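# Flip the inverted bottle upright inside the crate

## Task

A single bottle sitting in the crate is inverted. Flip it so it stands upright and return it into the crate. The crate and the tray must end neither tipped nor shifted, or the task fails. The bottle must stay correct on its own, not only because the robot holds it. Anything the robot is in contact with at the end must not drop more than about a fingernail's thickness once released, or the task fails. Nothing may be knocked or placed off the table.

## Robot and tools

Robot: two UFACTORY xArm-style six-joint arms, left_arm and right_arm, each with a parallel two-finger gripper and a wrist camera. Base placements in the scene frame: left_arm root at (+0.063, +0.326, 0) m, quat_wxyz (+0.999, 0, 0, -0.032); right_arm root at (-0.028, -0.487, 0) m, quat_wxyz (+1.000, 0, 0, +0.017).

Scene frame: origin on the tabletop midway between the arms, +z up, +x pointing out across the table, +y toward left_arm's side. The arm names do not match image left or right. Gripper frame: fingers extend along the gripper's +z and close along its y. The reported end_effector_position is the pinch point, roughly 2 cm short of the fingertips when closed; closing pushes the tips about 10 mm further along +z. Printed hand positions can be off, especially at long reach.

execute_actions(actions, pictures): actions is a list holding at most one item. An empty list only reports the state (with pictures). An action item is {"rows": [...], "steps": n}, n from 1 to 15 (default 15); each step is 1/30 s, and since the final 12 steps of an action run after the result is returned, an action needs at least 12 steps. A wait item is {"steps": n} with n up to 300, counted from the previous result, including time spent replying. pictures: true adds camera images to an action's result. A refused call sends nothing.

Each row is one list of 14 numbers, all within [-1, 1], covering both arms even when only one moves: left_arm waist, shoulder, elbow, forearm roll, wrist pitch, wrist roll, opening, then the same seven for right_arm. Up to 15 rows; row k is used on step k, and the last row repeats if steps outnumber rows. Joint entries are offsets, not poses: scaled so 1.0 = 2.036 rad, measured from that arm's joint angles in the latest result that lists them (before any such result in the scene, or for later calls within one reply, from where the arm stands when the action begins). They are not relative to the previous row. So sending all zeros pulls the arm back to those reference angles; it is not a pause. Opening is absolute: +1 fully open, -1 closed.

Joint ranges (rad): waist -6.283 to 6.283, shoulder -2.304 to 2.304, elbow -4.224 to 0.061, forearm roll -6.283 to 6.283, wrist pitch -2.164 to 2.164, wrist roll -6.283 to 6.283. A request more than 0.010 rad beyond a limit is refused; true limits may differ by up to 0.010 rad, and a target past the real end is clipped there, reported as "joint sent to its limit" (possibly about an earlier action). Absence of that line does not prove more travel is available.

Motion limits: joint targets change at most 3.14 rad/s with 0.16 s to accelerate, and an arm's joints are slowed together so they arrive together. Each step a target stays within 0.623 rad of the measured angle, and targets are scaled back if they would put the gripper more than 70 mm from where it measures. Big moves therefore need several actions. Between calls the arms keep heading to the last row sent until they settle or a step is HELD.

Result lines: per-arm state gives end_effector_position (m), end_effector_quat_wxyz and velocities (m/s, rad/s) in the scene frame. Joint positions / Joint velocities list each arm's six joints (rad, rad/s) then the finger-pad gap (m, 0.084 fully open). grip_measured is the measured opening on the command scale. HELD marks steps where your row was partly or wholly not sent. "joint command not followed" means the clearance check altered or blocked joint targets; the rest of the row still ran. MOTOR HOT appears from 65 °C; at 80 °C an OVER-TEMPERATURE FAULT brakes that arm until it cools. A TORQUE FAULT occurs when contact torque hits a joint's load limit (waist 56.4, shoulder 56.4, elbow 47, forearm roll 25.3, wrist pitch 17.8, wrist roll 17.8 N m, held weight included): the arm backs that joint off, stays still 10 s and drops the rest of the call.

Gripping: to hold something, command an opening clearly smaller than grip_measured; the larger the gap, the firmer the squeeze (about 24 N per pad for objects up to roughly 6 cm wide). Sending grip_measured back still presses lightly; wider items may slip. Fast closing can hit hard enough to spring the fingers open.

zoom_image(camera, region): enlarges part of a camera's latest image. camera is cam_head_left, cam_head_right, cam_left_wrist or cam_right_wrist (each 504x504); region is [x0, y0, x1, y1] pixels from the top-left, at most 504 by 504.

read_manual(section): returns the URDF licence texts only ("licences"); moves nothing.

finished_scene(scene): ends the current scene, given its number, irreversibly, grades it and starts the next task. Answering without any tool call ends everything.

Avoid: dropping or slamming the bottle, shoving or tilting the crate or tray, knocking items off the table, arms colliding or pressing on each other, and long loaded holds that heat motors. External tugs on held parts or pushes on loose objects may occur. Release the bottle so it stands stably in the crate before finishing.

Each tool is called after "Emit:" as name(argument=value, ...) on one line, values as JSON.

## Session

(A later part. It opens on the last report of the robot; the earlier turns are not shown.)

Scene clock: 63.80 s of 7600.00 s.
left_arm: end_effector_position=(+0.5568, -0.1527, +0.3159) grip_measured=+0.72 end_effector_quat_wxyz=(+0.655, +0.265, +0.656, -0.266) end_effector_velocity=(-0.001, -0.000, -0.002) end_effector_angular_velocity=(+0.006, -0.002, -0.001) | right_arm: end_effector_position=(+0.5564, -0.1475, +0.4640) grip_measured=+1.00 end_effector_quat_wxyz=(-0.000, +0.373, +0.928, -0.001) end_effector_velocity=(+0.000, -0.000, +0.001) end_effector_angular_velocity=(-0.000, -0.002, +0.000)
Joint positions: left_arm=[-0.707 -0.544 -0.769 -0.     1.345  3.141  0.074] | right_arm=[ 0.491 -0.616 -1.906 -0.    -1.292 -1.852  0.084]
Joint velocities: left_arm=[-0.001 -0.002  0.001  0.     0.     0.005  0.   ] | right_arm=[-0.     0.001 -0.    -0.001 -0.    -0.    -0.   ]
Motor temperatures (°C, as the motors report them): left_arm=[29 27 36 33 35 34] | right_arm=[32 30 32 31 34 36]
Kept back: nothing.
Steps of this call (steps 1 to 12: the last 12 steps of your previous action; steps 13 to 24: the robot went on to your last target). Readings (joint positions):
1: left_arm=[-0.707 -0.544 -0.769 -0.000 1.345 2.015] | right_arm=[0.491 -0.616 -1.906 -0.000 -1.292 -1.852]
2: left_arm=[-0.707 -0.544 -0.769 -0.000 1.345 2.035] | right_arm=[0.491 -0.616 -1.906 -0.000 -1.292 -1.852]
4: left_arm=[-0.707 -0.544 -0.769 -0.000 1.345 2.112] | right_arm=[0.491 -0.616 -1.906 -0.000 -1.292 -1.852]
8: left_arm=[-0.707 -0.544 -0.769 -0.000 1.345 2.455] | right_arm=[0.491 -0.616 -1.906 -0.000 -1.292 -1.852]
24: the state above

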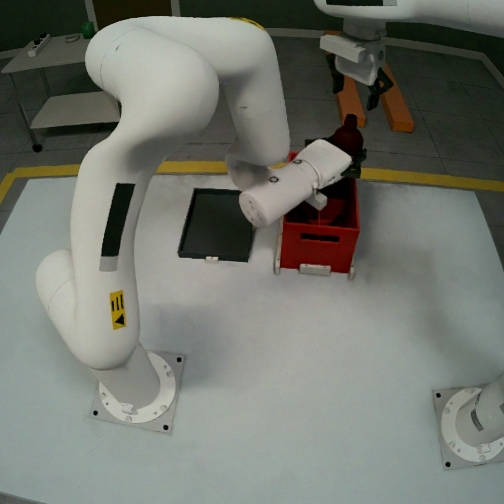

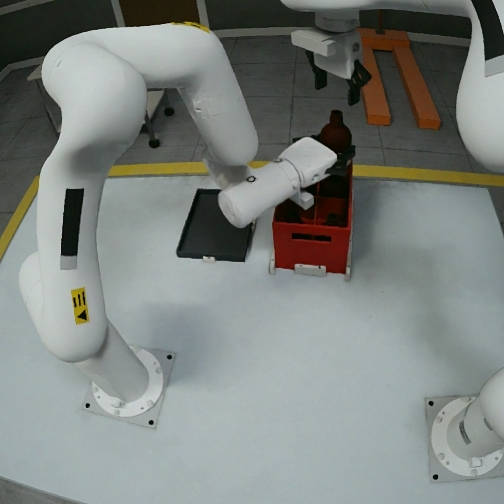

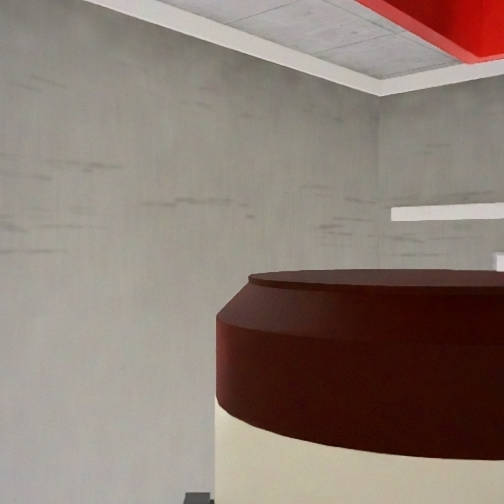

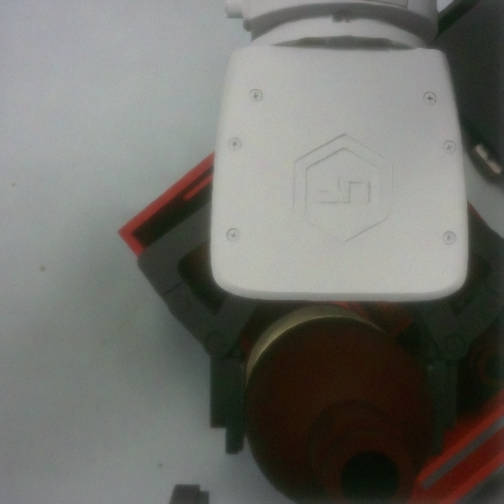

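Emit:
execute_actions(actions=[{"rows": [[0,0,0,0,0.0006,0,-1,0.0001,0.0001,0.0019,0,0.0019,0.0001,0.95],[0,0,0,0,0.0016,0,-1,0.0002,0.0003,0.0056,0,0.0058,0.0002,0.88],[0,0,0,0,0.003,0,-1,0.0003,0.0005,0.0112,0,0.0116,0.0003,0.8],[0,0,0,0,0.0045,0,-1,0.0005,0.0007,0.0181,0,0.0187,0.0005,0.72],[0,0,0,0,0.006,0,-1,0.0007,0.0008,0.0256,0,0.0264,0.0007,0.64],[0,0,0,0,0.0074,0,-1,0.0009,0.0008,0.0331,0,0.0342,0.0009,0.56],[0,0,0,0,0.0086,0,-1,0.0011,0.0006,0.0406,0,0.0419,0.0011,0.48],[0,0,0,0,0.0094,0,-1,0.0012,0.0002,0.0474,0,0.049,0.0012,0.4],[0,0,0,0,0.0098,0,-1,0.0013,-0.0002,0.053,0,0.0548,0.0013,0.33],[0,0,0,0,0.0098,0,-1,0.0013,-0.0006,0.0574,0,0.0593,0.0013,0.27],[0,0,0,0,0.0098,0,-1,0.0013,-0.001,0.0605,0,0.0626,0.0013,0.22],[0,0,0,0,0.0098,0,-1,0.0013,-0.0012,0.0624,0,0.0645,0.0013,0.2]], "steps": 12}])

Emit:
execute_actions(actions=[{"steps": 22}], pictures=true)

Scene clock: 68.63 s of 7600.00 s.
left_arm: end_effector_position=(+0.5568, -0.1526, +0.3159) grip_measured=+0.72 end_effector_quat_wxyz=(+0.655, +0.266, +0.655, -0.266) end_effector_velocity=(-0.000, -0.000, +0.001) end_effector_angular_velocity=(-0.001, -0.000, -0.000) | right_arm: end_effector_position=(+0.5564, -0.1475, +0.4640) grip_measured=+1.00 end_effector_quat_wxyz=(-0.000, +0.373, +0.928, -0.001) end_effector_velocity=(+0.000, +0.000, -0.000) end_effector_angular_velocity=(-0.001, -0.001, +0.001)
Joint positions: left_arm=[-0.707 -0.544 -0.769 -0.     1.345  3.142  0.074] | right_arm=[ 0.491 -0.616 -1.906 -0.    -1.292 -1.852  0.084]
Joint velocities: left_arm=[-0.     0.001 -0.    -0.     0.    -0.    -0.   ] | right_arm=[ 0.    -0.    -0.    -0.001  0.    -0.    -0.   ]
Motor temperatures (°C, as the motors report them): left_arm=[29 27 36 33 35 34] | right_arm=[32 30 32 31 34 36]
Kept back: the last 12 steps of this action.
Steps of this call (steps 1 to 30: the robot went on to your last target; steps 31 to 90: nothing new was sent; then 1.83 s passed at rest). Readings (joint positions):
1: left_arm=[-0.707 -0.544 -0.769 -0.000 1.345 3.141] | right_arm=[0.491 -0.616 -1.906 -0.000 -1.292 -1.852]
2: left_arm=[-0.707 -0.544 -0.769 -0.000 1.345 3.141] | right_arm=[0.491 -0.616 -1.906 -0.000 -1.292 -1.852]
4: left_arm=[-0.707 -0.544 -0.769 -0.000 1.345 3.141] | right_arm=[0.491 -0.616 -1.906 -0.000 -1.292 -1.852]
8: left_arm=[-0.707 -0.544 -0.769 -0.000 1.345 3.142] | right_arm=[0.491 -0.616 -1.906 -0.000 -1.292 -1.852]
90: the state above

Scene clock: 69.37 s of 7600.00 s.
left_arm: end_effector_position=(+0.5567, -0.1526, +0.3208) grip_measured=+0.72 end_effector_quat_wxyz=(+0.662, +0.263, +0.649, -0.269) end_effector_velocity=(-0.001, -0.001, -0.001) end_effector_angular_velocity=(+0.002, -0.001, -0.002) | right_arm: end_effector_position=(+0.5563, -0.1455, +0.4053) grip_measured=+0.19 end_effector_quat_wxyz=(+0.000, +0.373, +0.928, +0.000) end_effector_velocity=(-0.001, -0.000, -0.003) end_effector_angular_velocity=(-0.002, +0.004, +0.000)
Joint positions: left_arm=[-0.707 -0.544 -0.769 -0.     1.365  3.141  0.074] | right_arm=[ 0.494 -0.618 -1.78  -0.    -1.161 -1.849  0.052]
Joint velocities: left_arm=[-0.002 -0.001  0.    -0.     0.     0.002 -0.   ] | right_arm=[ 0.    -0.002  0.003  0.     0.001 -0.    -0.   ]
Motor temperatures (°C, as the motors report them): left_arm=[29 27 36 33 35 34] | right_arm=[32 30 32 31 34 36]
Kept back: nothing.
Steps of this call (steps 1 to 12: the last 12 steps of your previous action; steps 13 to 22: the robot went on to your last target). Readings (joint positions):
1: left_arm=[-0.707 -0.544 -0.769 -0.000 1.345 3.142] | right_arm=[0.491 -0.616 -1.906 -0.000 -1.291 -1.852]
2: left_arm=[-0.707 -0.544 -0.769 -0.000 1.346 3.141] | right_arm=[0.491 -0.616 -1.904 -0.000 -1.290 -1.851]
4: left_arm=[-0.707 -0.544 -0.769 -0.000 1.349 3.141] | right_arm=[0.491 -0.615 -1.895 -0.000 -1.279 -1.851]
8: left_arm=[-0.707 -0.544 -0.769 -0.000 1.359 3.141] | right_arm=[0.493 -0.615 -1.846 -0.000 -1.229 -1.850]
22: the state above

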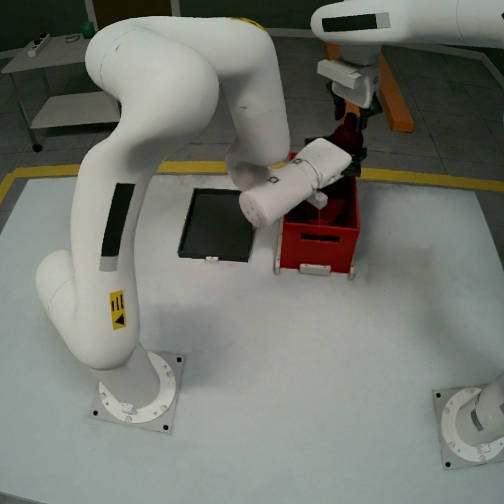

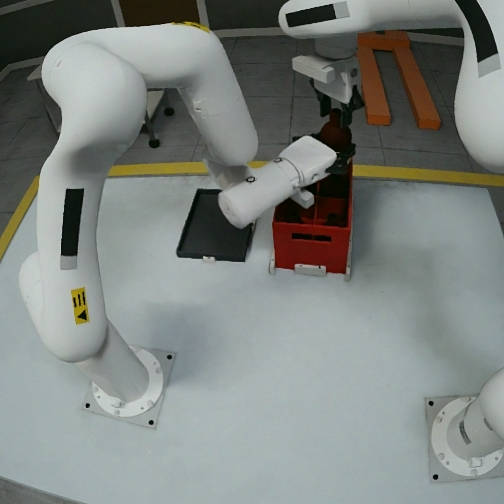

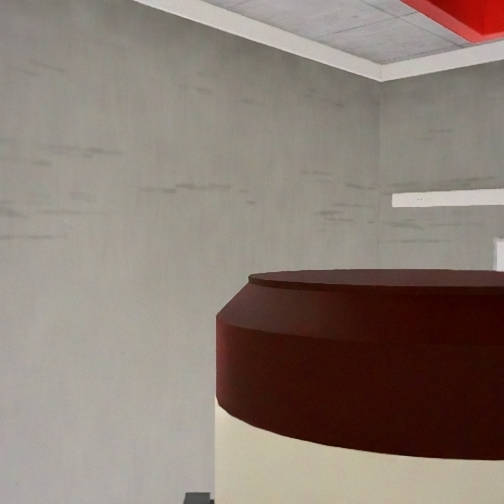

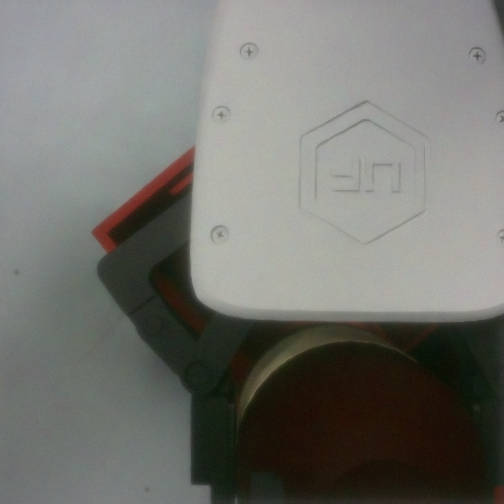

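Emit:
zoom_image(camera="cam_head_left", region=[310, 80, 390, 160])

Emit:
zoom_image(camera="cam_head_right", region=[295, 80, 375, 160])

Emit:
zoom_image(camera="cam_right_wrist", region=[224, 404, 504, 504])

Region (310, 80, 390, 160) of cam_head_left's 504x504 image, scaled by 6.300, with more detail than that image has.

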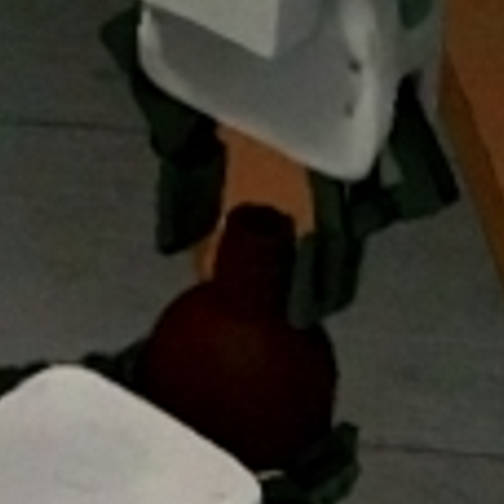

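Region (295, 80, 375, 160) of cam_head_right's 504x504 image, scaled by 6.300, with more detail than that image has.

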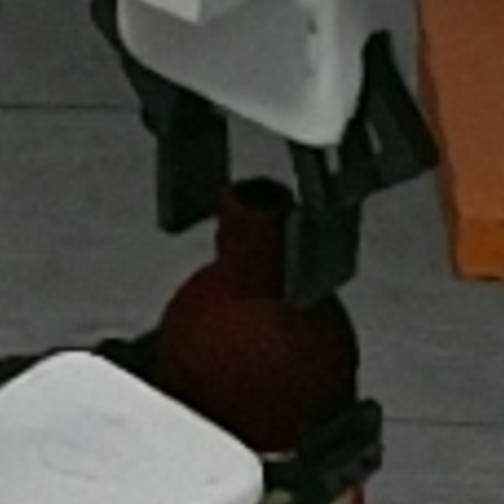

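Region (224, 404, 504, 504) of cam_right_wrist's 504x504 image, scaled by 1.800, with more detail than that image has; it fills the top 180 rows of this view, and the rest is white.

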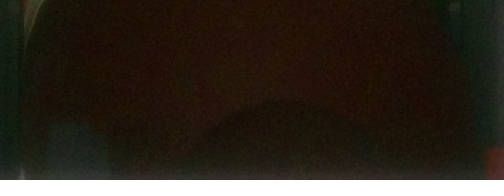

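Emit:
execute_actions(actions=[{"rows": [[0,0,0,0,0,0,-1,0,-0.0001,0.001,0,0.0011,0,0.16],[0,0,0,0,0,0,-1,0,-0.0003,0.0023,0,0.0026,0,0.11],[0,0,0,0,0,0,-1,0,-0.0005,0.0036,0,0.0041,0,0.05],[0,0,0,0,0,0,-1,0,-0.0006,0.0046,0,0.0052,0,-0.01],[0,0,0,0,0,0,-1,0,-0.0006,0.0046,0,0.0052,0,-0.07],[0,0,0,0,0,0,-1,0,-0.0006,0.0046,0,0.0052,0,-0.13],[0,0,0,0,0,0,-1,0,-0.0006,0.0046,0,0.0052,0,-0.19],[0,0,0,0,0,0,-1,0,-0.0006,0.0046,0,0.0052,0,-0.25],[0,0,0,0,0,0,-1,0,-0.0006,0.0046,0,0.0052,0,-0.31],[0,0,0,0,0,0,-1,0,-0.0006,0.0046,0,0.0052,0,-0.37],[0,0,0,0,0,0,-1,0,-0.0006,0.0046,0,0.0052,0,-0.44],[0,0,0,0,0,0,-1,0,-0.0006,0.0046,0,0.0052,0,-0.54],[0,0,0,0,0,0,-1,0,-0.0006,0.0046,0,0.0052,0,-0.68],[0,0,0,0,0,0,-1,0,-0.0006,0.0046,0,0.0052,0,-0.84],[0,0,0,0,0,0,-1,0,-0.0006,0.0046,0,0.0052,0,-1]], "steps": 15}])

Emit:
execute_actions(actions=[{"steps": 17}], pictures=true)

Scene clock: 71.93 s of 7600.00 s.
left_arm: end_effector_position=(+0.5567, -0.1526, +0.3208) grip_measured=+0.72 end_effector_quat_wxyz=(+0.662, +0.263, +0.649, -0.269) end_effector_velocity=(-0.000, -0.000, +0.001) end_effector_angular_velocity=(-0.001, -0.000, -0.000) | right_arm: end_effector_position=(+0.5563, -0.1454, +0.4041) grip_measured=+0.08 end_effector_quat_wxyz=(+0.000, +0.373, +0.928, +0.000) end_effector_velocity=(+0.001, +0.001, -0.027) end_effector_angular_velocity=(+0.003, -0.005, +0.000)
Joint positions: left_arm=[-0.707 -0.544 -0.769 -0.     1.365  3.141  0.074] | right_arm=[ 0.494 -0.618 -1.777 -0.    -1.158 -1.849  0.047]
Joint velocities: left_arm=[-0.     0.001  0.    -0.    -0.    -0.    -0.   ] | right_arm=[ 0.    -0.006  0.051  0.     0.062 -0.    -0.072]
Motor temperatures (°C, as the motors report them): left_arm=[29 27 36 33 35 34] | right_arm=[32 30 32 31 34 36]
Steps of this call (steps 1 to 15: the robot went on to your last target; steps 16 to 74: nothing new was sent; steps 75 to 77: the first 3 steps of this action). Readings (joint positions):
75: left_arm=[-0.707 -0.544 -0.769 -0.000 1.365 3.141] | right_arm=[0.494 -0.618 -1.779 -0.000 -1.160 -1.849]
76: left_arm=[-0.707 -0.544 -0.769 -0.000 1.365 3.141] | right_arm=[0.494 -0.618 -1.778 -0.000 -1.159 -1.849]
77: the state above

Scene clock: 72.50 s of 7600.00 s.
left_arm: end_effector_position=(+0.5569, -0.1524, +0.3207) grip_measured=+0.72 end_effector_quat_wxyz=(+0.661, +0.263, +0.649, -0.268) end_effector_velocity=(-0.001, -0.001, -0.000) end_effector_angular_velocity=(+0.002, -0.000, -0.002) | right_arm: end_effector_position=(+0.5561, -0.1457, +0.4002) grip_measured=-0.33 end_effector_quat_wxyz=(+0.000, +0.373, +0.928, -0.000) end_effector_velocity=(+0.000, +0.000, +0.001) end_effector_angular_velocity=(+0.001, -0.002, -0.000)
Joint positions: left_arm=[-0.706 -0.544 -0.769 -0.     1.365  3.141  0.074] | right_arm=[ 0.494 -0.619 -1.77  -0.001 -1.151 -1.849  0.03 ]
Joint velocities: left_arm=[-0.002 -0.     0.001  0.    -0.     0.001  0.   ] | right_arm=[-0.     0.001  0.     0.     0.001  0.    -0.   ]
Motor temperatures (°C, as the motors report them): left_arm=[29 27 36 33 35 34] | right_arm=[32 30 32 31 34 36]
Kept back: nothing.
Steps of this call (steps 1 to 12: the last 12 steps of your previous action; steps 13 to 15: the robot went on to your last target; steps 16 to 17: nothing new was sent). Readings (joint positions):
1: left_arm=[-0.707 -0.544 -0.769 -0.000 1.365 3.141] | right_arm=[0.494 -0.619 -1.775 -0.000 -1.155 -1.849]
2: left_arm=[-0.707 -0.544 -0.769 -0.000 1.365 3.141] | right_arm=[0.494 -0.619 -1.773 -0.000 -1.153 -1.849]
4: left_arm=[-0.707 -0.544 -0.769 -0.000 1.365 3.141] | right_arm=[0.494 -0.620 -1.771 -0.000 -1.151 -1.849]
8: left_arm=[-0.706 -0.544 -0.769 -0.000 1.365 3.140] | right_arm=[0.494 -0.619 -1.770 -0.001 -1.151 -1.849]
17: the state above
All arms were judged still, so your last target was given up. Only a new action makes them travel on or press farther. Fingers that are still opening or closing keep moving.

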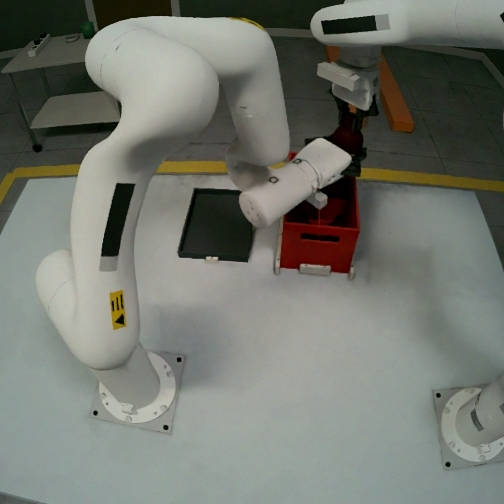

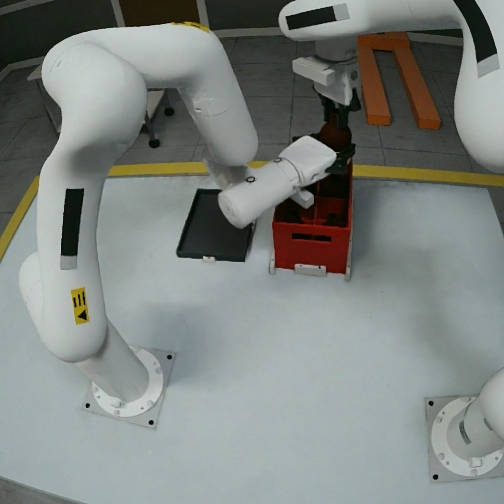

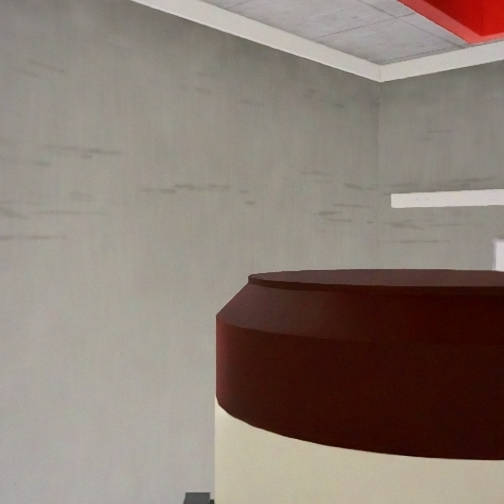

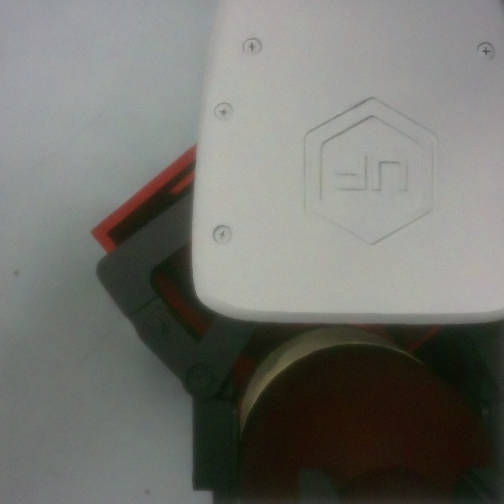

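Emit:
execute_actions(actions=[{"rows": [[0,0,0,0,0,0,0.6,0,0,0,0,0,0,-1],[0,0,0,0,0,0,0.78,0,0,0,0,0,0,-1],[0,0,0,0,0,0,0.9,0,0,0,0,0,0,-1],[0,0,0,0,0,0,1,0,0,0,0,0,0,-1],[0,0,0,0,0,0,1,0,0,0,0,0,0,-1],[0,0.002,0.0038,0,0.0018,0,1,0,0,0,0,0,0,-1],[0,0.0053,0.0102,0,0.0049,0,1,0,0,0,0,0,0,-1],[0,0.0106,0.0205,0,0.0098,0,1,0,0,0,0,0,0,-1],[0,0.0173,0.0333,0,0.016,0,1,0,0,0,0,0,0,-1],[0,0.0253,0.0486,0,0.0233,0,1,0,0,0,0,0,0,-1],[0,0.0346,0.0665,0,0.0319,0,1,0,0,0,0,0,0,-1],[0,0.0453,0.087,0,0.0418,0,1,0,0,0,0,0,0,-1],[0,0.0572,0.11,0,0.0528,0,1,0,0,0,0,0,0,-1],[0,0.0692,0.1331,0,0.0639,0,1,0,0,0,0,0,0,-1],[0,0.1331,0.2559,0,0.1228,0,1,0,0,0,0,0,0,-1]], "steps": 15}])

Emit:
execute_actions(actions=[{"steps": 28}], pictures=true)

Scene clock: 75.37 s of 7600.00 s.
left_arm: end_effector_position=(+0.5567, -0.1526, +0.3208) grip_measured=+0.77 end_effector_quat_wxyz=(+0.662, +0.263, +0.649, -0.269) end_effector_velocity=(-0.009, -0.010, +0.007) end_effector_angular_velocity=(+0.004, -0.037, -0.030) | right_arm: end_effector_position=(+0.5564, -0.1454, +0.4003) grip_measured=-0.33 end_effector_quat_wxyz=(+0.000, +0.373, +0.928, +0.000) end_effector_velocity=(+0.015, +0.012, +0.003) end_effector_angular_velocity=(+0.042, -0.063, +0.001)
Joint positions: left_arm=[-0.707 -0.544 -0.769  0.     1.365  3.141  0.075] | right_arm=[ 0.494 -0.619 -1.77  -0.    -1.15  -1.849  0.03 ]
Joint velocities: left_arm=[-0.012  0.    -0.002  0.019  0.021  0.024  0.15 ] | right_arm=[ 0.003 -0.001 -0.008  0.005  0.069 -0.001  0.001]
Motor temperatures (°C, as the motors report them): left_arm=[29 28 36 33 35 34] | right_arm=[32 30 32 31 34 36]
Steps of this call (steps 1 to 83: nothing new was sent; steps 84 to 86: the first 3 steps of this action). Readings (joint positions):
84: left_arm=[-0.707 -0.544 -0.769 -0.000 1.365 3.141] | right_arm=[0.494 -0.619 -1.770 -0.000 -1.150 -1.849]
85: left_arm=[-0.707 -0.544 -0.769 -0.000 1.365 3.141] | right_arm=[0.494 -0.619 -1.770 -0.000 -1.150 -1.849]
86: the state above

Scene clock: 76.30 s of 7600.00 s.
left_arm: end_effector_position=(+0.4148, -0.0146, +0.3149) grip_measured=+1.00 end_effector_quat_wxyz=(+0.662, +0.263, +0.649, -0.268) end_effector_velocity=(-0.003, +0.002, -0.002) end_effector_angular_velocity=(+0.004, +0.003, -0.001) | right_arm: end_effector_position=(+0.5561, -0.1457, +0.4002) grip_measured=-0.33 end_effector_quat_wxyz=(+0.000, +0.373, +0.928, -0.000) end_effector_velocity=(+0.001, -0.000, -0.000) end_effector_angular_velocity=(+0.001, -0.001, -0.001)
Joint positions: left_arm=[-0.706 -0.274 -0.25  -0.     1.615  3.141  0.084] | right_arm=[ 0.494 -0.619 -1.77  -0.001 -1.151 -1.849  0.03 ]
Joint velocities: left_arm=[-0.001  0.003  0.009 -0.     0.002  0.001 -0.   ] | right_arm=[-0.001 -0.    -0.     0.     0.001  0.    -0.   ]
Motor temperatures (°C, as the motors report them): left_arm=[29 28 36 33 35 34] | right_arm=[32 30 32 31 34 36]
Kept back: nothing.
Steps of this call (steps 1 to 12: the last 12 steps of your previous action; steps 13 to 28: the robot went on to your last target). Readings (joint positions):
1: left_arm=[-0.707 -0.544 -0.769 0.001 1.366 3.141] | right_arm=[0.494 -0.620 -1.771 -0.000 -1.147 -1.849]
2: left_arm=[-0.708 -0.543 -0.770 0.001 1.367 3.142] | right_arm=[0.494 -0.620 -1.771 -0.000 -1.145 -1.849]
4: left_arm=[-0.708 -0.542 -0.767 0.001 1.368 3.142] | right_arm=[0.494 -0.620 -1.771 -0.000 -1.146 -1.849]
8: left_arm=[-0.707 -0.514 -0.713 0.000 1.393 3.141] | right_arm=[0.494 -0.620 -1.770 -0.000 -1.148 -1.849]
28: the state above

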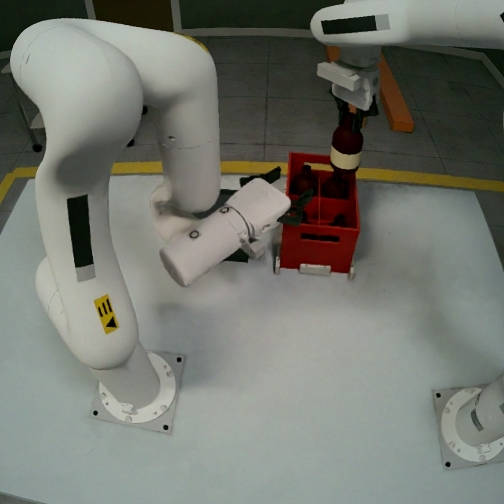

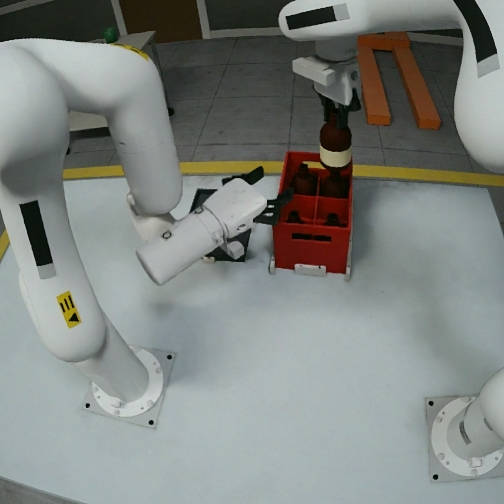

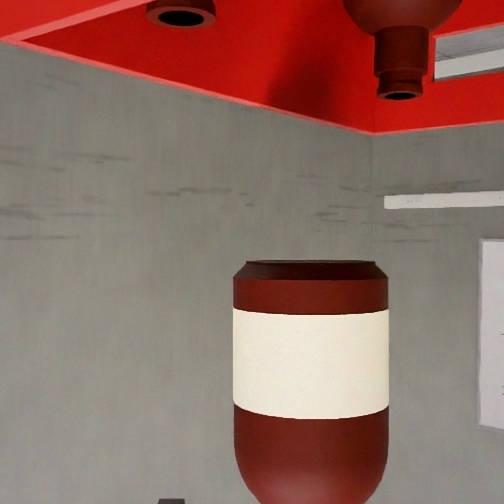

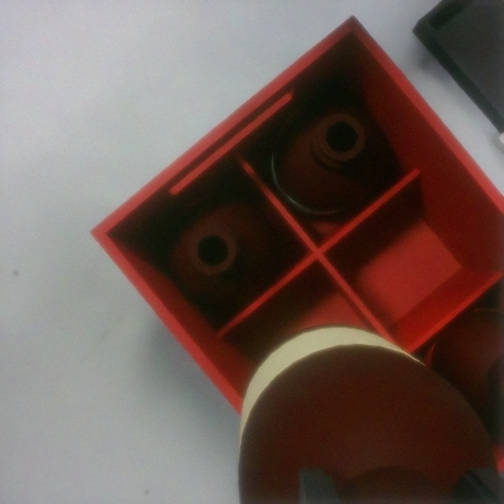

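Emit:
execute_actions(actions=[{"rows": [[0,0,0,0,0,0,1,0.0001,-0.0006,0.0013,0,0.0019,0.006,-1],[0,0,0,0,0,0,1,0.0002,-0.0019,0.0038,0.0001,0.0057,0.019,-1],[0,0,0,0,0,0,1,0.0003,-0.0037,0.0076,0.0002,0.0114,0.037,-1],[0,0,0,0,0,0,1,0.0005,-0.0062,0.0127,0.0003,0.019,0.062,-1],[0,0,0,0,0,0,1,0.0007,-0.0093,0.019,0.0003,0.0285,0.093,-1],[0,0,0,0,0,0,1,0.0007,-0.0119,0.0283,0.0003,0.0403,0.13,-1],[0,0,0,0,0,0,1,0.0007,-0.0151,0.0377,0.0003,0.053,0.17,-1],[0,0,0,0,0,0,1,0.0007,-0.0191,0.0472,0.0003,0.0664,0.214,-1],[0,0,0,0,0,0,1,0.0007,-0.0238,0.0566,0.0003,0.0806,0.26,-1],[0,0,0,0,0,0,1,0.0007,-0.0288,0.0647,0.0003,0.0936,0.303,-1],[0,0,0,0,0,0,1,0.0007,-0.0337,0.0716,0.0003,0.1055,0.344,-1],[0,0,0,0,0,0,1,0.0007,-0.0382,0.077,0.0003,0.1154,0.378,-1],[0,0,0,0,0,0,1,0.0007,-0.0421,0.0812,0.0003,0.1235,0.406,-1],[0,0,0,0,0,0,1,0.0007,-0.0448,0.0838,0.0003,0.1288,0.424,-1],[0,0,0,0,0,0,1,0.0007,-0.0462,0.0851,0.0003,0.1314,0.4334,-1]], "steps": 15}])

Emit:
execute_actions(actions=[{"steps": 23}], pictures=true)

Scene clock: 80.67 s of 7600.00 s.
left_arm: end_effector_position=(+0.4146, -0.0144, +0.3148) grip_measured=+1.00 end_effector_quat_wxyz=(+0.662, +0.263, +0.649, -0.268) end_effector_velocity=(+0.004, -0.004, +0.002) end_effector_angular_velocity=(-0.004, -0.004, -0.001) | right_arm: end_effector_position=(+0.5564, -0.1453, +0.3983) grip_measured=-0.33 end_effector_quat_wxyz=(+0.000, +0.380, +0.925, +0.000) end_effector_velocity=(+0.008, +0.009, -0.060) end_effector_angular_velocity=(+0.011, -0.011, -0.425)
Joint positions: left_arm=[-0.706 -0.273 -0.249 -0.     1.615  3.141  0.084] | right_arm=[ 0.494 -0.62  -1.767 -0.    -1.146 -1.833  0.03 ]
Joint velocities: left_arm=[-0.    -0.006 -0.013  0.001 -0.001 -0.    -0.   ] | right_arm=[ 0.004 -0.037  0.078  0.004  0.13   0.428  0.   ]
Motor temperatures (°C, as the motors report them): left_arm=[29 28 36 33 35 34] | right_arm=[32 30 32 31 34 36]
Steps of this call (steps 1 to 30: the robot went on to your last target; steps 31 to 90: nothing new was sent; then 1.27 s passed at rest; steps 91 to 93: the first 3 steps of this action). Readings (joint positions):
91: left_arm=[-0.706 -0.273 -0.248 -0.000 1.615 3.141] | right_arm=[0.494 -0.619 -1.770 -0.001 -1.151 -1.848]
92: left_arm=[-0.706 -0.273 -0.249 -0.000 1.615 3.141] | right_arm=[0.494 -0.620 -1.769 -0.001 -1.149 -1.844]
93: the state above

Scene clock: 81.43 s of 7600.00 s.
left_arm: end_effector_position=(+0.4148, -0.0146, +0.3149) grip_measured=+1.00 end_effector_quat_wxyz=(+0.662, +0.263, +0.649, -0.268) end_effector_velocity=(+0.000, +0.001, -0.000) end_effector_angular_velocity=(+0.000, +0.001, +0.001) | right_arm: end_effector_position=(+0.5586, -0.1429, +0.2609) grip_measured=-0.33 end_effector_quat_wxyz=(+0.000, +0.733, +0.681, +0.001) end_effector_velocity=(-0.002, -0.001, -0.005) end_effector_angular_velocity=(-0.004, +0.008, -0.006)
Joint positions: left_arm=[-0.706 -0.274 -0.25  -0.     1.615  3.141  0.084] | right_arm=[ 0.495 -0.713 -1.598  0.    -0.884 -0.967  0.03 ]
Joint velocities: left_arm=[ 0.001 -0.     0.001 -0.     0.    -0.001  0.   ] | right_arm=[-0.    -0.004  0.006  0.     0.001  0.006 -0.   ]
Motor temperatures (°C, as the motors report them): left_arm=[29 28 36 33 35 34] | right_arm=[32 30 32 31 34 36]
Kept back: nothing.
Steps of this call (steps 1 to 12: the last 12 steps of your previous action; steps 13 to 23: the robot went on to your last target). Readings (joint positions):
1: left_arm=[-0.706 -0.273 -0.249 -0.000 1.615 3.141] | right_arm=[0.494 -0.622 -1.764 -0.000 -1.141 -1.815]
2: left_arm=[-0.706 -0.273 -0.250 -0.000 1.615 3.141] | right_arm=[0.494 -0.625 -1.759 -0.000 -1.133 -1.788]
4: left_arm=[-0.706 -0.274 -0.250 -0.000 1.615 3.141] | right_arm=[0.495 -0.632 -1.742 -0.000 -1.108 -1.710]
8: left_arm=[-0.706 -0.274 -0.250 -0.000 1.615 3.141] | right_arm=[0.495 -0.655 -1.686 0.000 -1.031 -1.461]
23: the state above

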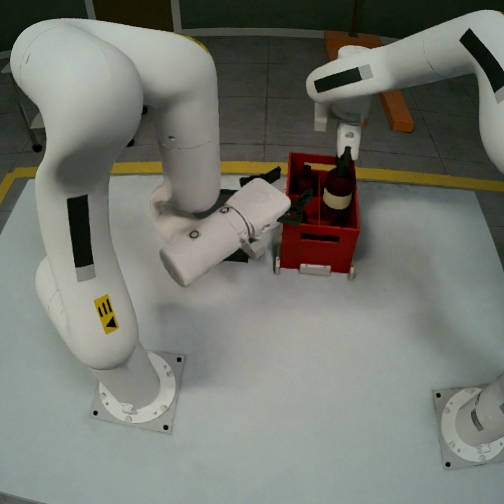

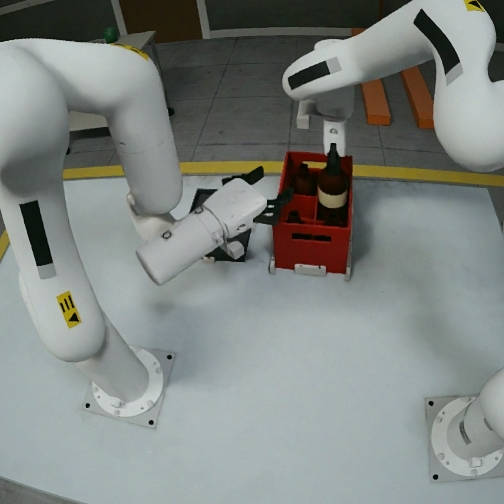

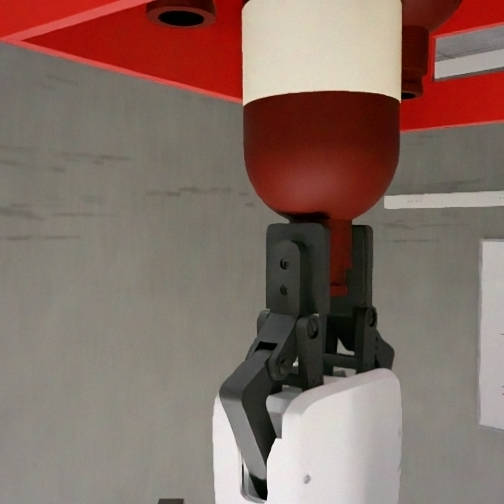

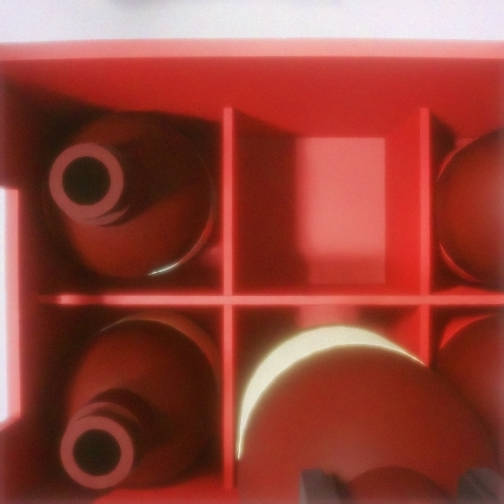

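Emit:
zoom_image(camera="cam_left_wrist", region=[230, 160, 420, 350])

Emit:
zoom_image(camera="cam_right_wrist", region=[200, 270, 460, 504])

Region (230, 160, 420, 350) of cam_left_wrist's 504x504 image, scaled by 2.653, with more detail than that image has.

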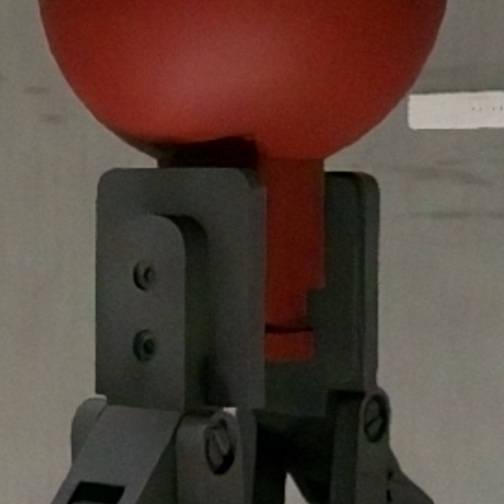

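Region (200, 270, 460, 504) of cam_right_wrist's 504x504 image, scaled by 1.938, with more detail than that image has; it fills the top 454 rows of this view, and the rest is white.

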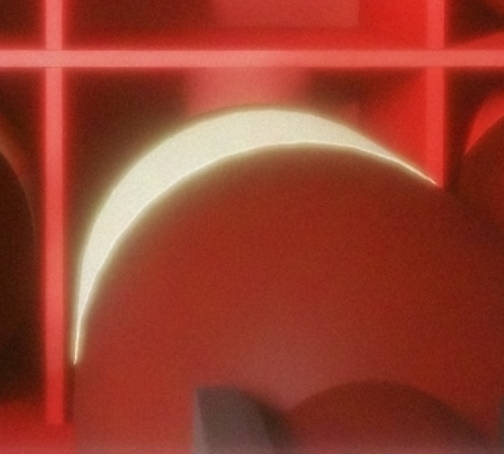

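Emit:
execute_actions(actions=[{"rows": [[0,0,0,0,0,0,1,0,-0.0013,0.0012,0,0.0018,0,-1],[0,0,0,0,0,0,1,0,-0.0031,0.0028,0,0.0053,0,-1],[0,0,0,0,0,0,1,0,-0.006,0.0052,0,0.0105,0,-1],[0,0,0,0,0,0,1,0,-0.0099,0.0081,0,0.0175,0,-1],[0,0,0,0,0,0,1,0,-0.0145,0.0112,0,0.0252,0,-1],[0,0,0,0,0,0,1,0,-0.0198,0.0144,0,0.0336,0,-1],[0,0,0,0,0,0,1,0,-0.0259,0.0175,0,0.0428,0,-1],[0,0,0,0,0,0,1,0,-0.0322,0.0202,0,0.0518,0,-1],[0,0,0,0,0,0,1,0,-0.0387,0.0226,0,0.0607,0,-1],[0,0,0,0,0,0,1,0,-0.0449,0.0245,0,0.0688,0,-1],[0,0,0,0,0,0,1,0,-0.0504,0.0259,0,0.0757,0,-1],[0,0,0,0,0,0,1,0,-0.0547,0.0268,0,0.0809,0,-1],[0,0,0,0,0,0,1,0,-0.0578,0.0274,0,0.0845,0,-1],[0,0,0,0,0,0,1,0,-0.0596,0.0277,0,0.0866,0,-1],[0,0,0,0,0,0,1,0,-0.0606,0.0278,0,0.0878,0,-1]], "steps": 15}])

Emit:
execute_actions(actions=[{"steps": 24}], pictures=true)

Scene clock: 85.23 s of 7600.00 s.
left_arm: end_effector_position=(+0.4148, -0.0146, +0.3149) grip_measured=+1.00 end_effector_quat_wxyz=(+0.662, +0.263, +0.649, -0.268) end_effector_velocity=(+0.000, +0.000, +0.000) end_effector_angular_velocity=(+0.000, -0.000, +0.000) | right_arm: end_effector_position=(+0.5586, -0.1429, +0.2577) grip_measured=-0.33 end_effector_quat_wxyz=(+0.000, +0.733, +0.681, +0.001) end_effector_velocity=(+0.005, +0.003, -0.072) end_effector_angular_velocity=(+0.010, -0.016, +0.004)
Joint positions: left_arm=[-0.706 -0.274 -0.25  -0.     1.615  3.141  0.084] | right_arm=[ 0.495 -0.716 -1.595  0.    -0.878 -0.967  0.03 ]
Joint velocities: left_arm=[ 0.  0. -0.  0. -0.  0.  0.] | right_arm=[ 0.    -0.07   0.056  0.001  0.146 -0.005  0.   ]
Motor temperatures (°C, as the motors report them): left_arm=[29 27 36 33 35 34] | right_arm=[32 30 32 31 34 36]
Steps of this call (steps 1 to 30: the robot went on to your last target; steps 31 to 90: nothing new was sent; then 0.70 s passed at rest; steps 91 to 93: the first 3 steps of this action). Readings (joint positions):
91: left_arm=[-0.706 -0.274 -0.250 -0.000 1.615 3.141] | right_arm=[0.495 -0.713 -1.597 0.000 -0.883 -0.967]
92: left_arm=[-0.706 -0.274 -0.250 -0.000 1.615 3.141] | right_arm=[0.495 -0.714 -1.596 0.000 -0.882 -0.967]
93: the state above

Scene clock: 86.03 s of 7600.00 s.
left_arm: end_effector_position=(+0.4148, -0.0146, +0.3149) grip_measured=+1.00 end_effector_quat_wxyz=(+0.662, +0.263, +0.649, -0.268) end_effector_velocity=(+0.000, -0.000, -0.000) end_effector_angular_velocity=(+0.001, -0.000, -0.000) | right_arm: end_effector_position=(+0.5585, -0.1430, +0.1540) grip_measured=-0.33 end_effector_quat_wxyz=(+0.000, +0.733, +0.681, +0.000) end_effector_velocity=(-0.001, -0.001, -0.003) end_effector_angular_velocity=(-0.003, +0.004, +0.001)
Joint positions: left_arm=[-0.706 -0.274 -0.25  -0.     1.615  3.141  0.084] | right_arm=[ 0.495 -0.836 -1.541  0.    -0.705 -0.967  0.03 ]
Joint velocities: left_arm=[-0.    -0.002 -0.001  0.    -0.     0.001 -0.   ] | right_arm=[-0.    -0.003  0.002 -0.001  0.001 -0.     0.   ]
Motor temperatures (°C, as the motors report them): left_arm=[29 27 36 33 35 34] | right_arm=[32 30 32 31 34 36]
Kept back: nothing.
Steps of this call (steps 1 to 12: the last 12 steps of your previous action; steps 13 to 24: the robot went on to your last target). Readings (joint positions):
1: left_arm=[-0.706 -0.274 -0.250 -0.000 1.615 3.141] | right_arm=[0.495 -0.719 -1.592 0.000 -0.872 -0.967]
2: left_arm=[-0.706 -0.274 -0.250 -0.000 1.615 3.141] | right_arm=[0.495 -0.724 -1.589 0.000 -0.863 -0.967]
4: left_arm=[-0.706 -0.274 -0.250 -0.000 1.615 3.141] | right_arm=[0.495 -0.739 -1.578 0.000 -0.838 -0.967]
8: left_arm=[-0.706 -0.274 -0.250 -0.000 1.615 3.141] | right_arm=[0.495 -0.785 -1.555 0.000 -0.771 -0.967]
24: the state above

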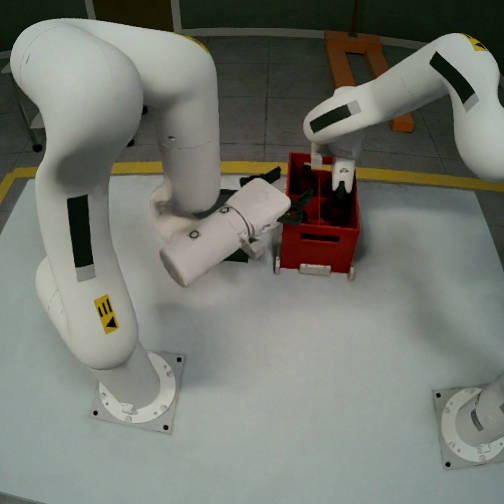

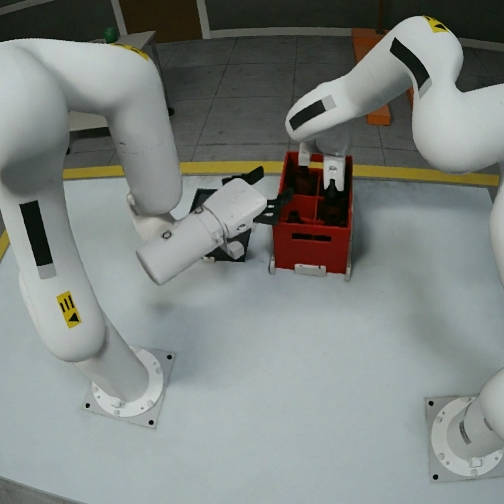

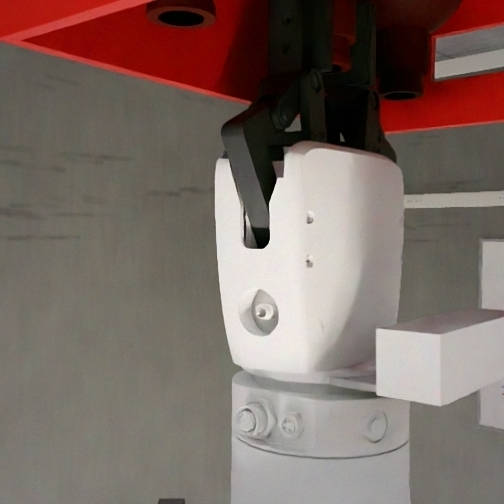

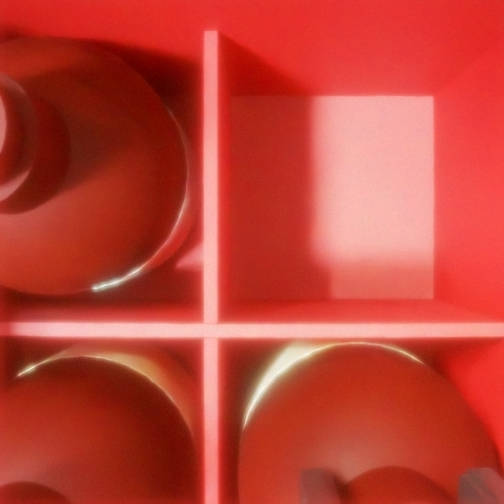

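Emit:
zoom_image(camera="cam_left_wrist", region=[130, 0, 450, 130])

Region (130, 0, 450, 130) of cam_left_wrist's 504x504 image, scaled by 1.575, with more detail than that image has; it fills the top 205 rows of this view, and the rest is white.

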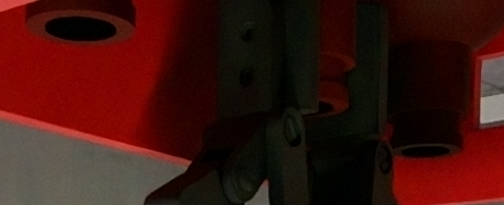

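Emit:
execute_actions(actions=[{"rows": [[0,0,0,0,0,0,1,0,-0.0007,0.0001,0,0.0007,0,-1],[0,0,0,0,0,0,1,0,-0.0012,0.0002,0,0.0013,0,-1],[0,0,0,0,0,0,1,0,-0.0016,0.0002,0,0.0018,0,-1],[0,0,0,0,0,0,1,0,-0.0019,0.0003,0,0.0021,0,-1],[0,0,0,0,0,0,1,0,-0.0019,0.0003,0,0.0021,0,-0.8],[0,0,0,0,0,0,1,0,-0.0019,0.0003,0,0.0021,0,-0.5],[0,0,0,0,0,0,1,0,-0.0019,0.0003,0,0.0021,0,-0.33],[0,0,0,0,0,0,1,0,-0.0019,0.0003,0,0.0021,0,-0.22],[0,0,0,0,0,0,1,0,-0.0019,0.0003,0,0.0021,0,-0.1],[0,0,0,0,0,0,1,0,-0.0019,0.0003,0,0.0021,0,0.03],[0,0,0,0,0,0,1,0,-0.0005,0.0001,0,0.0006,0,0.15],[0,0,0,0,0,0,1,0,0.003,-0.0005,0,-0.0035,0,0.2],[0,0,0,0,0,0,1,0,0.009,-0.0016,0,-0.0106,0,0.2],[0,0,0,0,0,0,1,0,0.017,-0.0036,0,-0.0206,0,0.2],[0,0,0,0,0,0,1,0,0.0454,-0.0162,0,-0.0616,0,0.2]], "steps": 15}])

Emit:
execute_actions(actions=[{"steps": 24}], pictures=true)

Scene clock: 88.37 s of 7600.00 s.
left_arm: end_effector_position=(+0.4148, -0.0146, +0.3149) grip_measured=+1.00 end_effector_quat_wxyz=(+0.662, +0.263, +0.649, -0.268) end_effector_velocity=(+0.000, -0.000, +0.001) end_effector_angular_velocity=(-0.001, -0.001, -0.000) | right_arm: end_effector_position=(+0.5585, -0.1430, +0.1531) grip_measured=-0.33 end_effector_quat_wxyz=(+0.000, +0.733, +0.681, +0.000) end_effector_velocity=(+0.001, +0.001, -0.016) end_effector_angular_velocity=(+0.002, -0.002, -0.000)
Joint positions: left_arm=[-0.706 -0.274 -0.25  -0.     1.615  3.141  0.084] | right_arm=[ 0.495 -0.837 -1.541  0.    -0.704 -0.967  0.03 ]
Joint velocities: left_arm=[-0.     0.001 -0.001  0.     0.    -0.     0.   ] | right_arm=[ 0.    -0.022  0.002  0.     0.028  0.    -0.   ]
Motor temperatures (°C, as the motors report them): left_arm=[29 27 36 33 35 34] | right_arm=[32 30 32 31 34 36]
Steps of this call (steps 1 to 15: the robot went on to your last target; steps 16 to 67: nothing new was sent; steps 68 to 70: the first 3 steps of this action). Readings (joint positions):
68: left_arm=[-0.706 -0.274 -0.250 -0.000 1.615 3.141] | right_arm=[0.495 -0.836 -1.541 0.000 -0.705 -0.967]
69: left_arm=[-0.706 -0.274 -0.250 -0.000 1.615 3.141] | right_arm=[0.495 -0.836 -1.541 0.000 -0.705 -0.967]
70: the state above

Scene clock: 89.17 s of 7600.00 s.
left_arm: end_effector_position=(+0.4148, -0.0146, +0.3149) grip_measured=+1.00 end_effector_quat_wxyz=(+0.662, +0.263, +0.649, -0.268) end_effector_velocity=(+0.000, +0.000, -0.000) end_effector_angular_velocity=(+0.001, -0.000, +0.001) | right_arm: end_effector_position=(+0.5580, -0.1432, +0.2293) grip_measured=+0.19 end_effector_quat_wxyz=(-0.000, +0.733, +0.681, -0.001) end_effector_velocity=(+0.002, +0.001, +0.006) end_effector_angular_velocity=(+0.005, -0.008, -0.000)
Joint positions: left_arm=[-0.706 -0.274 -0.25  -0.     1.615  3.141  0.084] | right_arm=[ 0.495 -0.744 -1.573  0.    -0.83  -0.967  0.052]
Joint velocities: left_arm=[ 0.001 -0.     0.    -0.     0.     0.001 -0.   ] | right_arm=[-0.     0.005 -0.006  0.    -0.001  0.    -0.   ]
Motor temperatures (°C, as the motors report them): left_arm=[29 27 36 33 35 34] | right_arm=[32 30 32 31 34 36]
Kept back: nothing.
Steps of this call (steps 1 to 12: the last 12 steps of your previous action; steps 13 to 24: the robot went on to your last target). Readings (joint positions):
1: left_arm=[-0.706 -0.274 -0.250 -0.000 1.615 3.141] | right_arm=[0.495 -0.838 -1.541 0.000 -0.703 -0.967]
2: left_arm=[-0.706 -0.274 -0.250 -0.000 1.615 3.141] | right_arm=[0.495 -0.838 -1.541 0.000 -0.703 -0.967]
4: left_arm=[-0.706 -0.274 -0.250 -0.000 1.615 3.141] | right_arm=[0.495 -0.839 -1.542 0.000 -0.702 -0.967]
8: left_arm=[-0.706 -0.274 -0.250 -0.000 1.615 3.141] | right_arm=[0.495 -0.840 -1.540 0.000 -0.701 -0.967]
24: the state above

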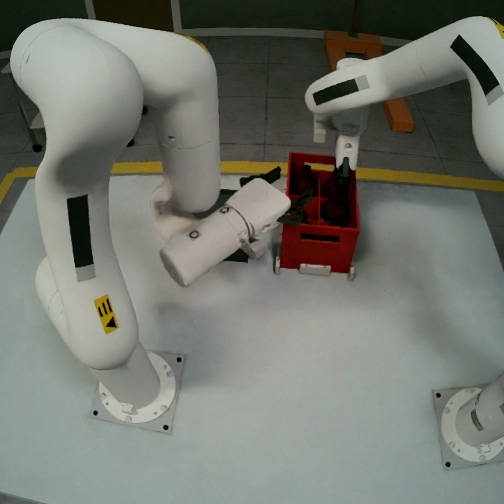

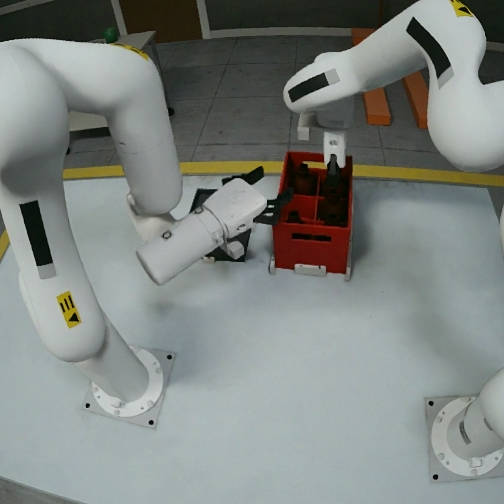

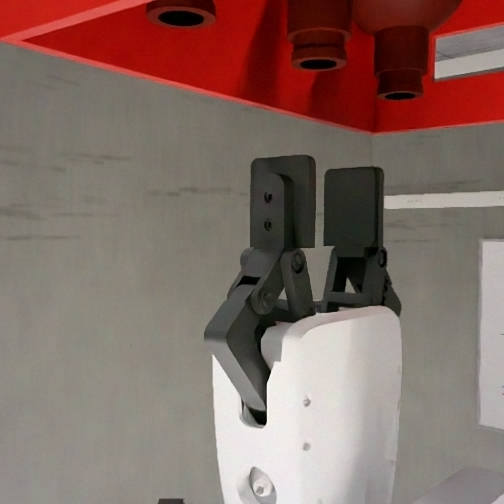

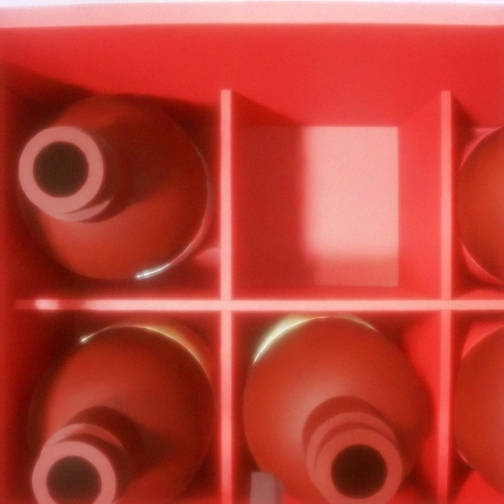

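The bottle is upright and seated in its cell, and both arms are clear.

Emit:
finished_scene(scene=1)

The scene is finished: the task was done.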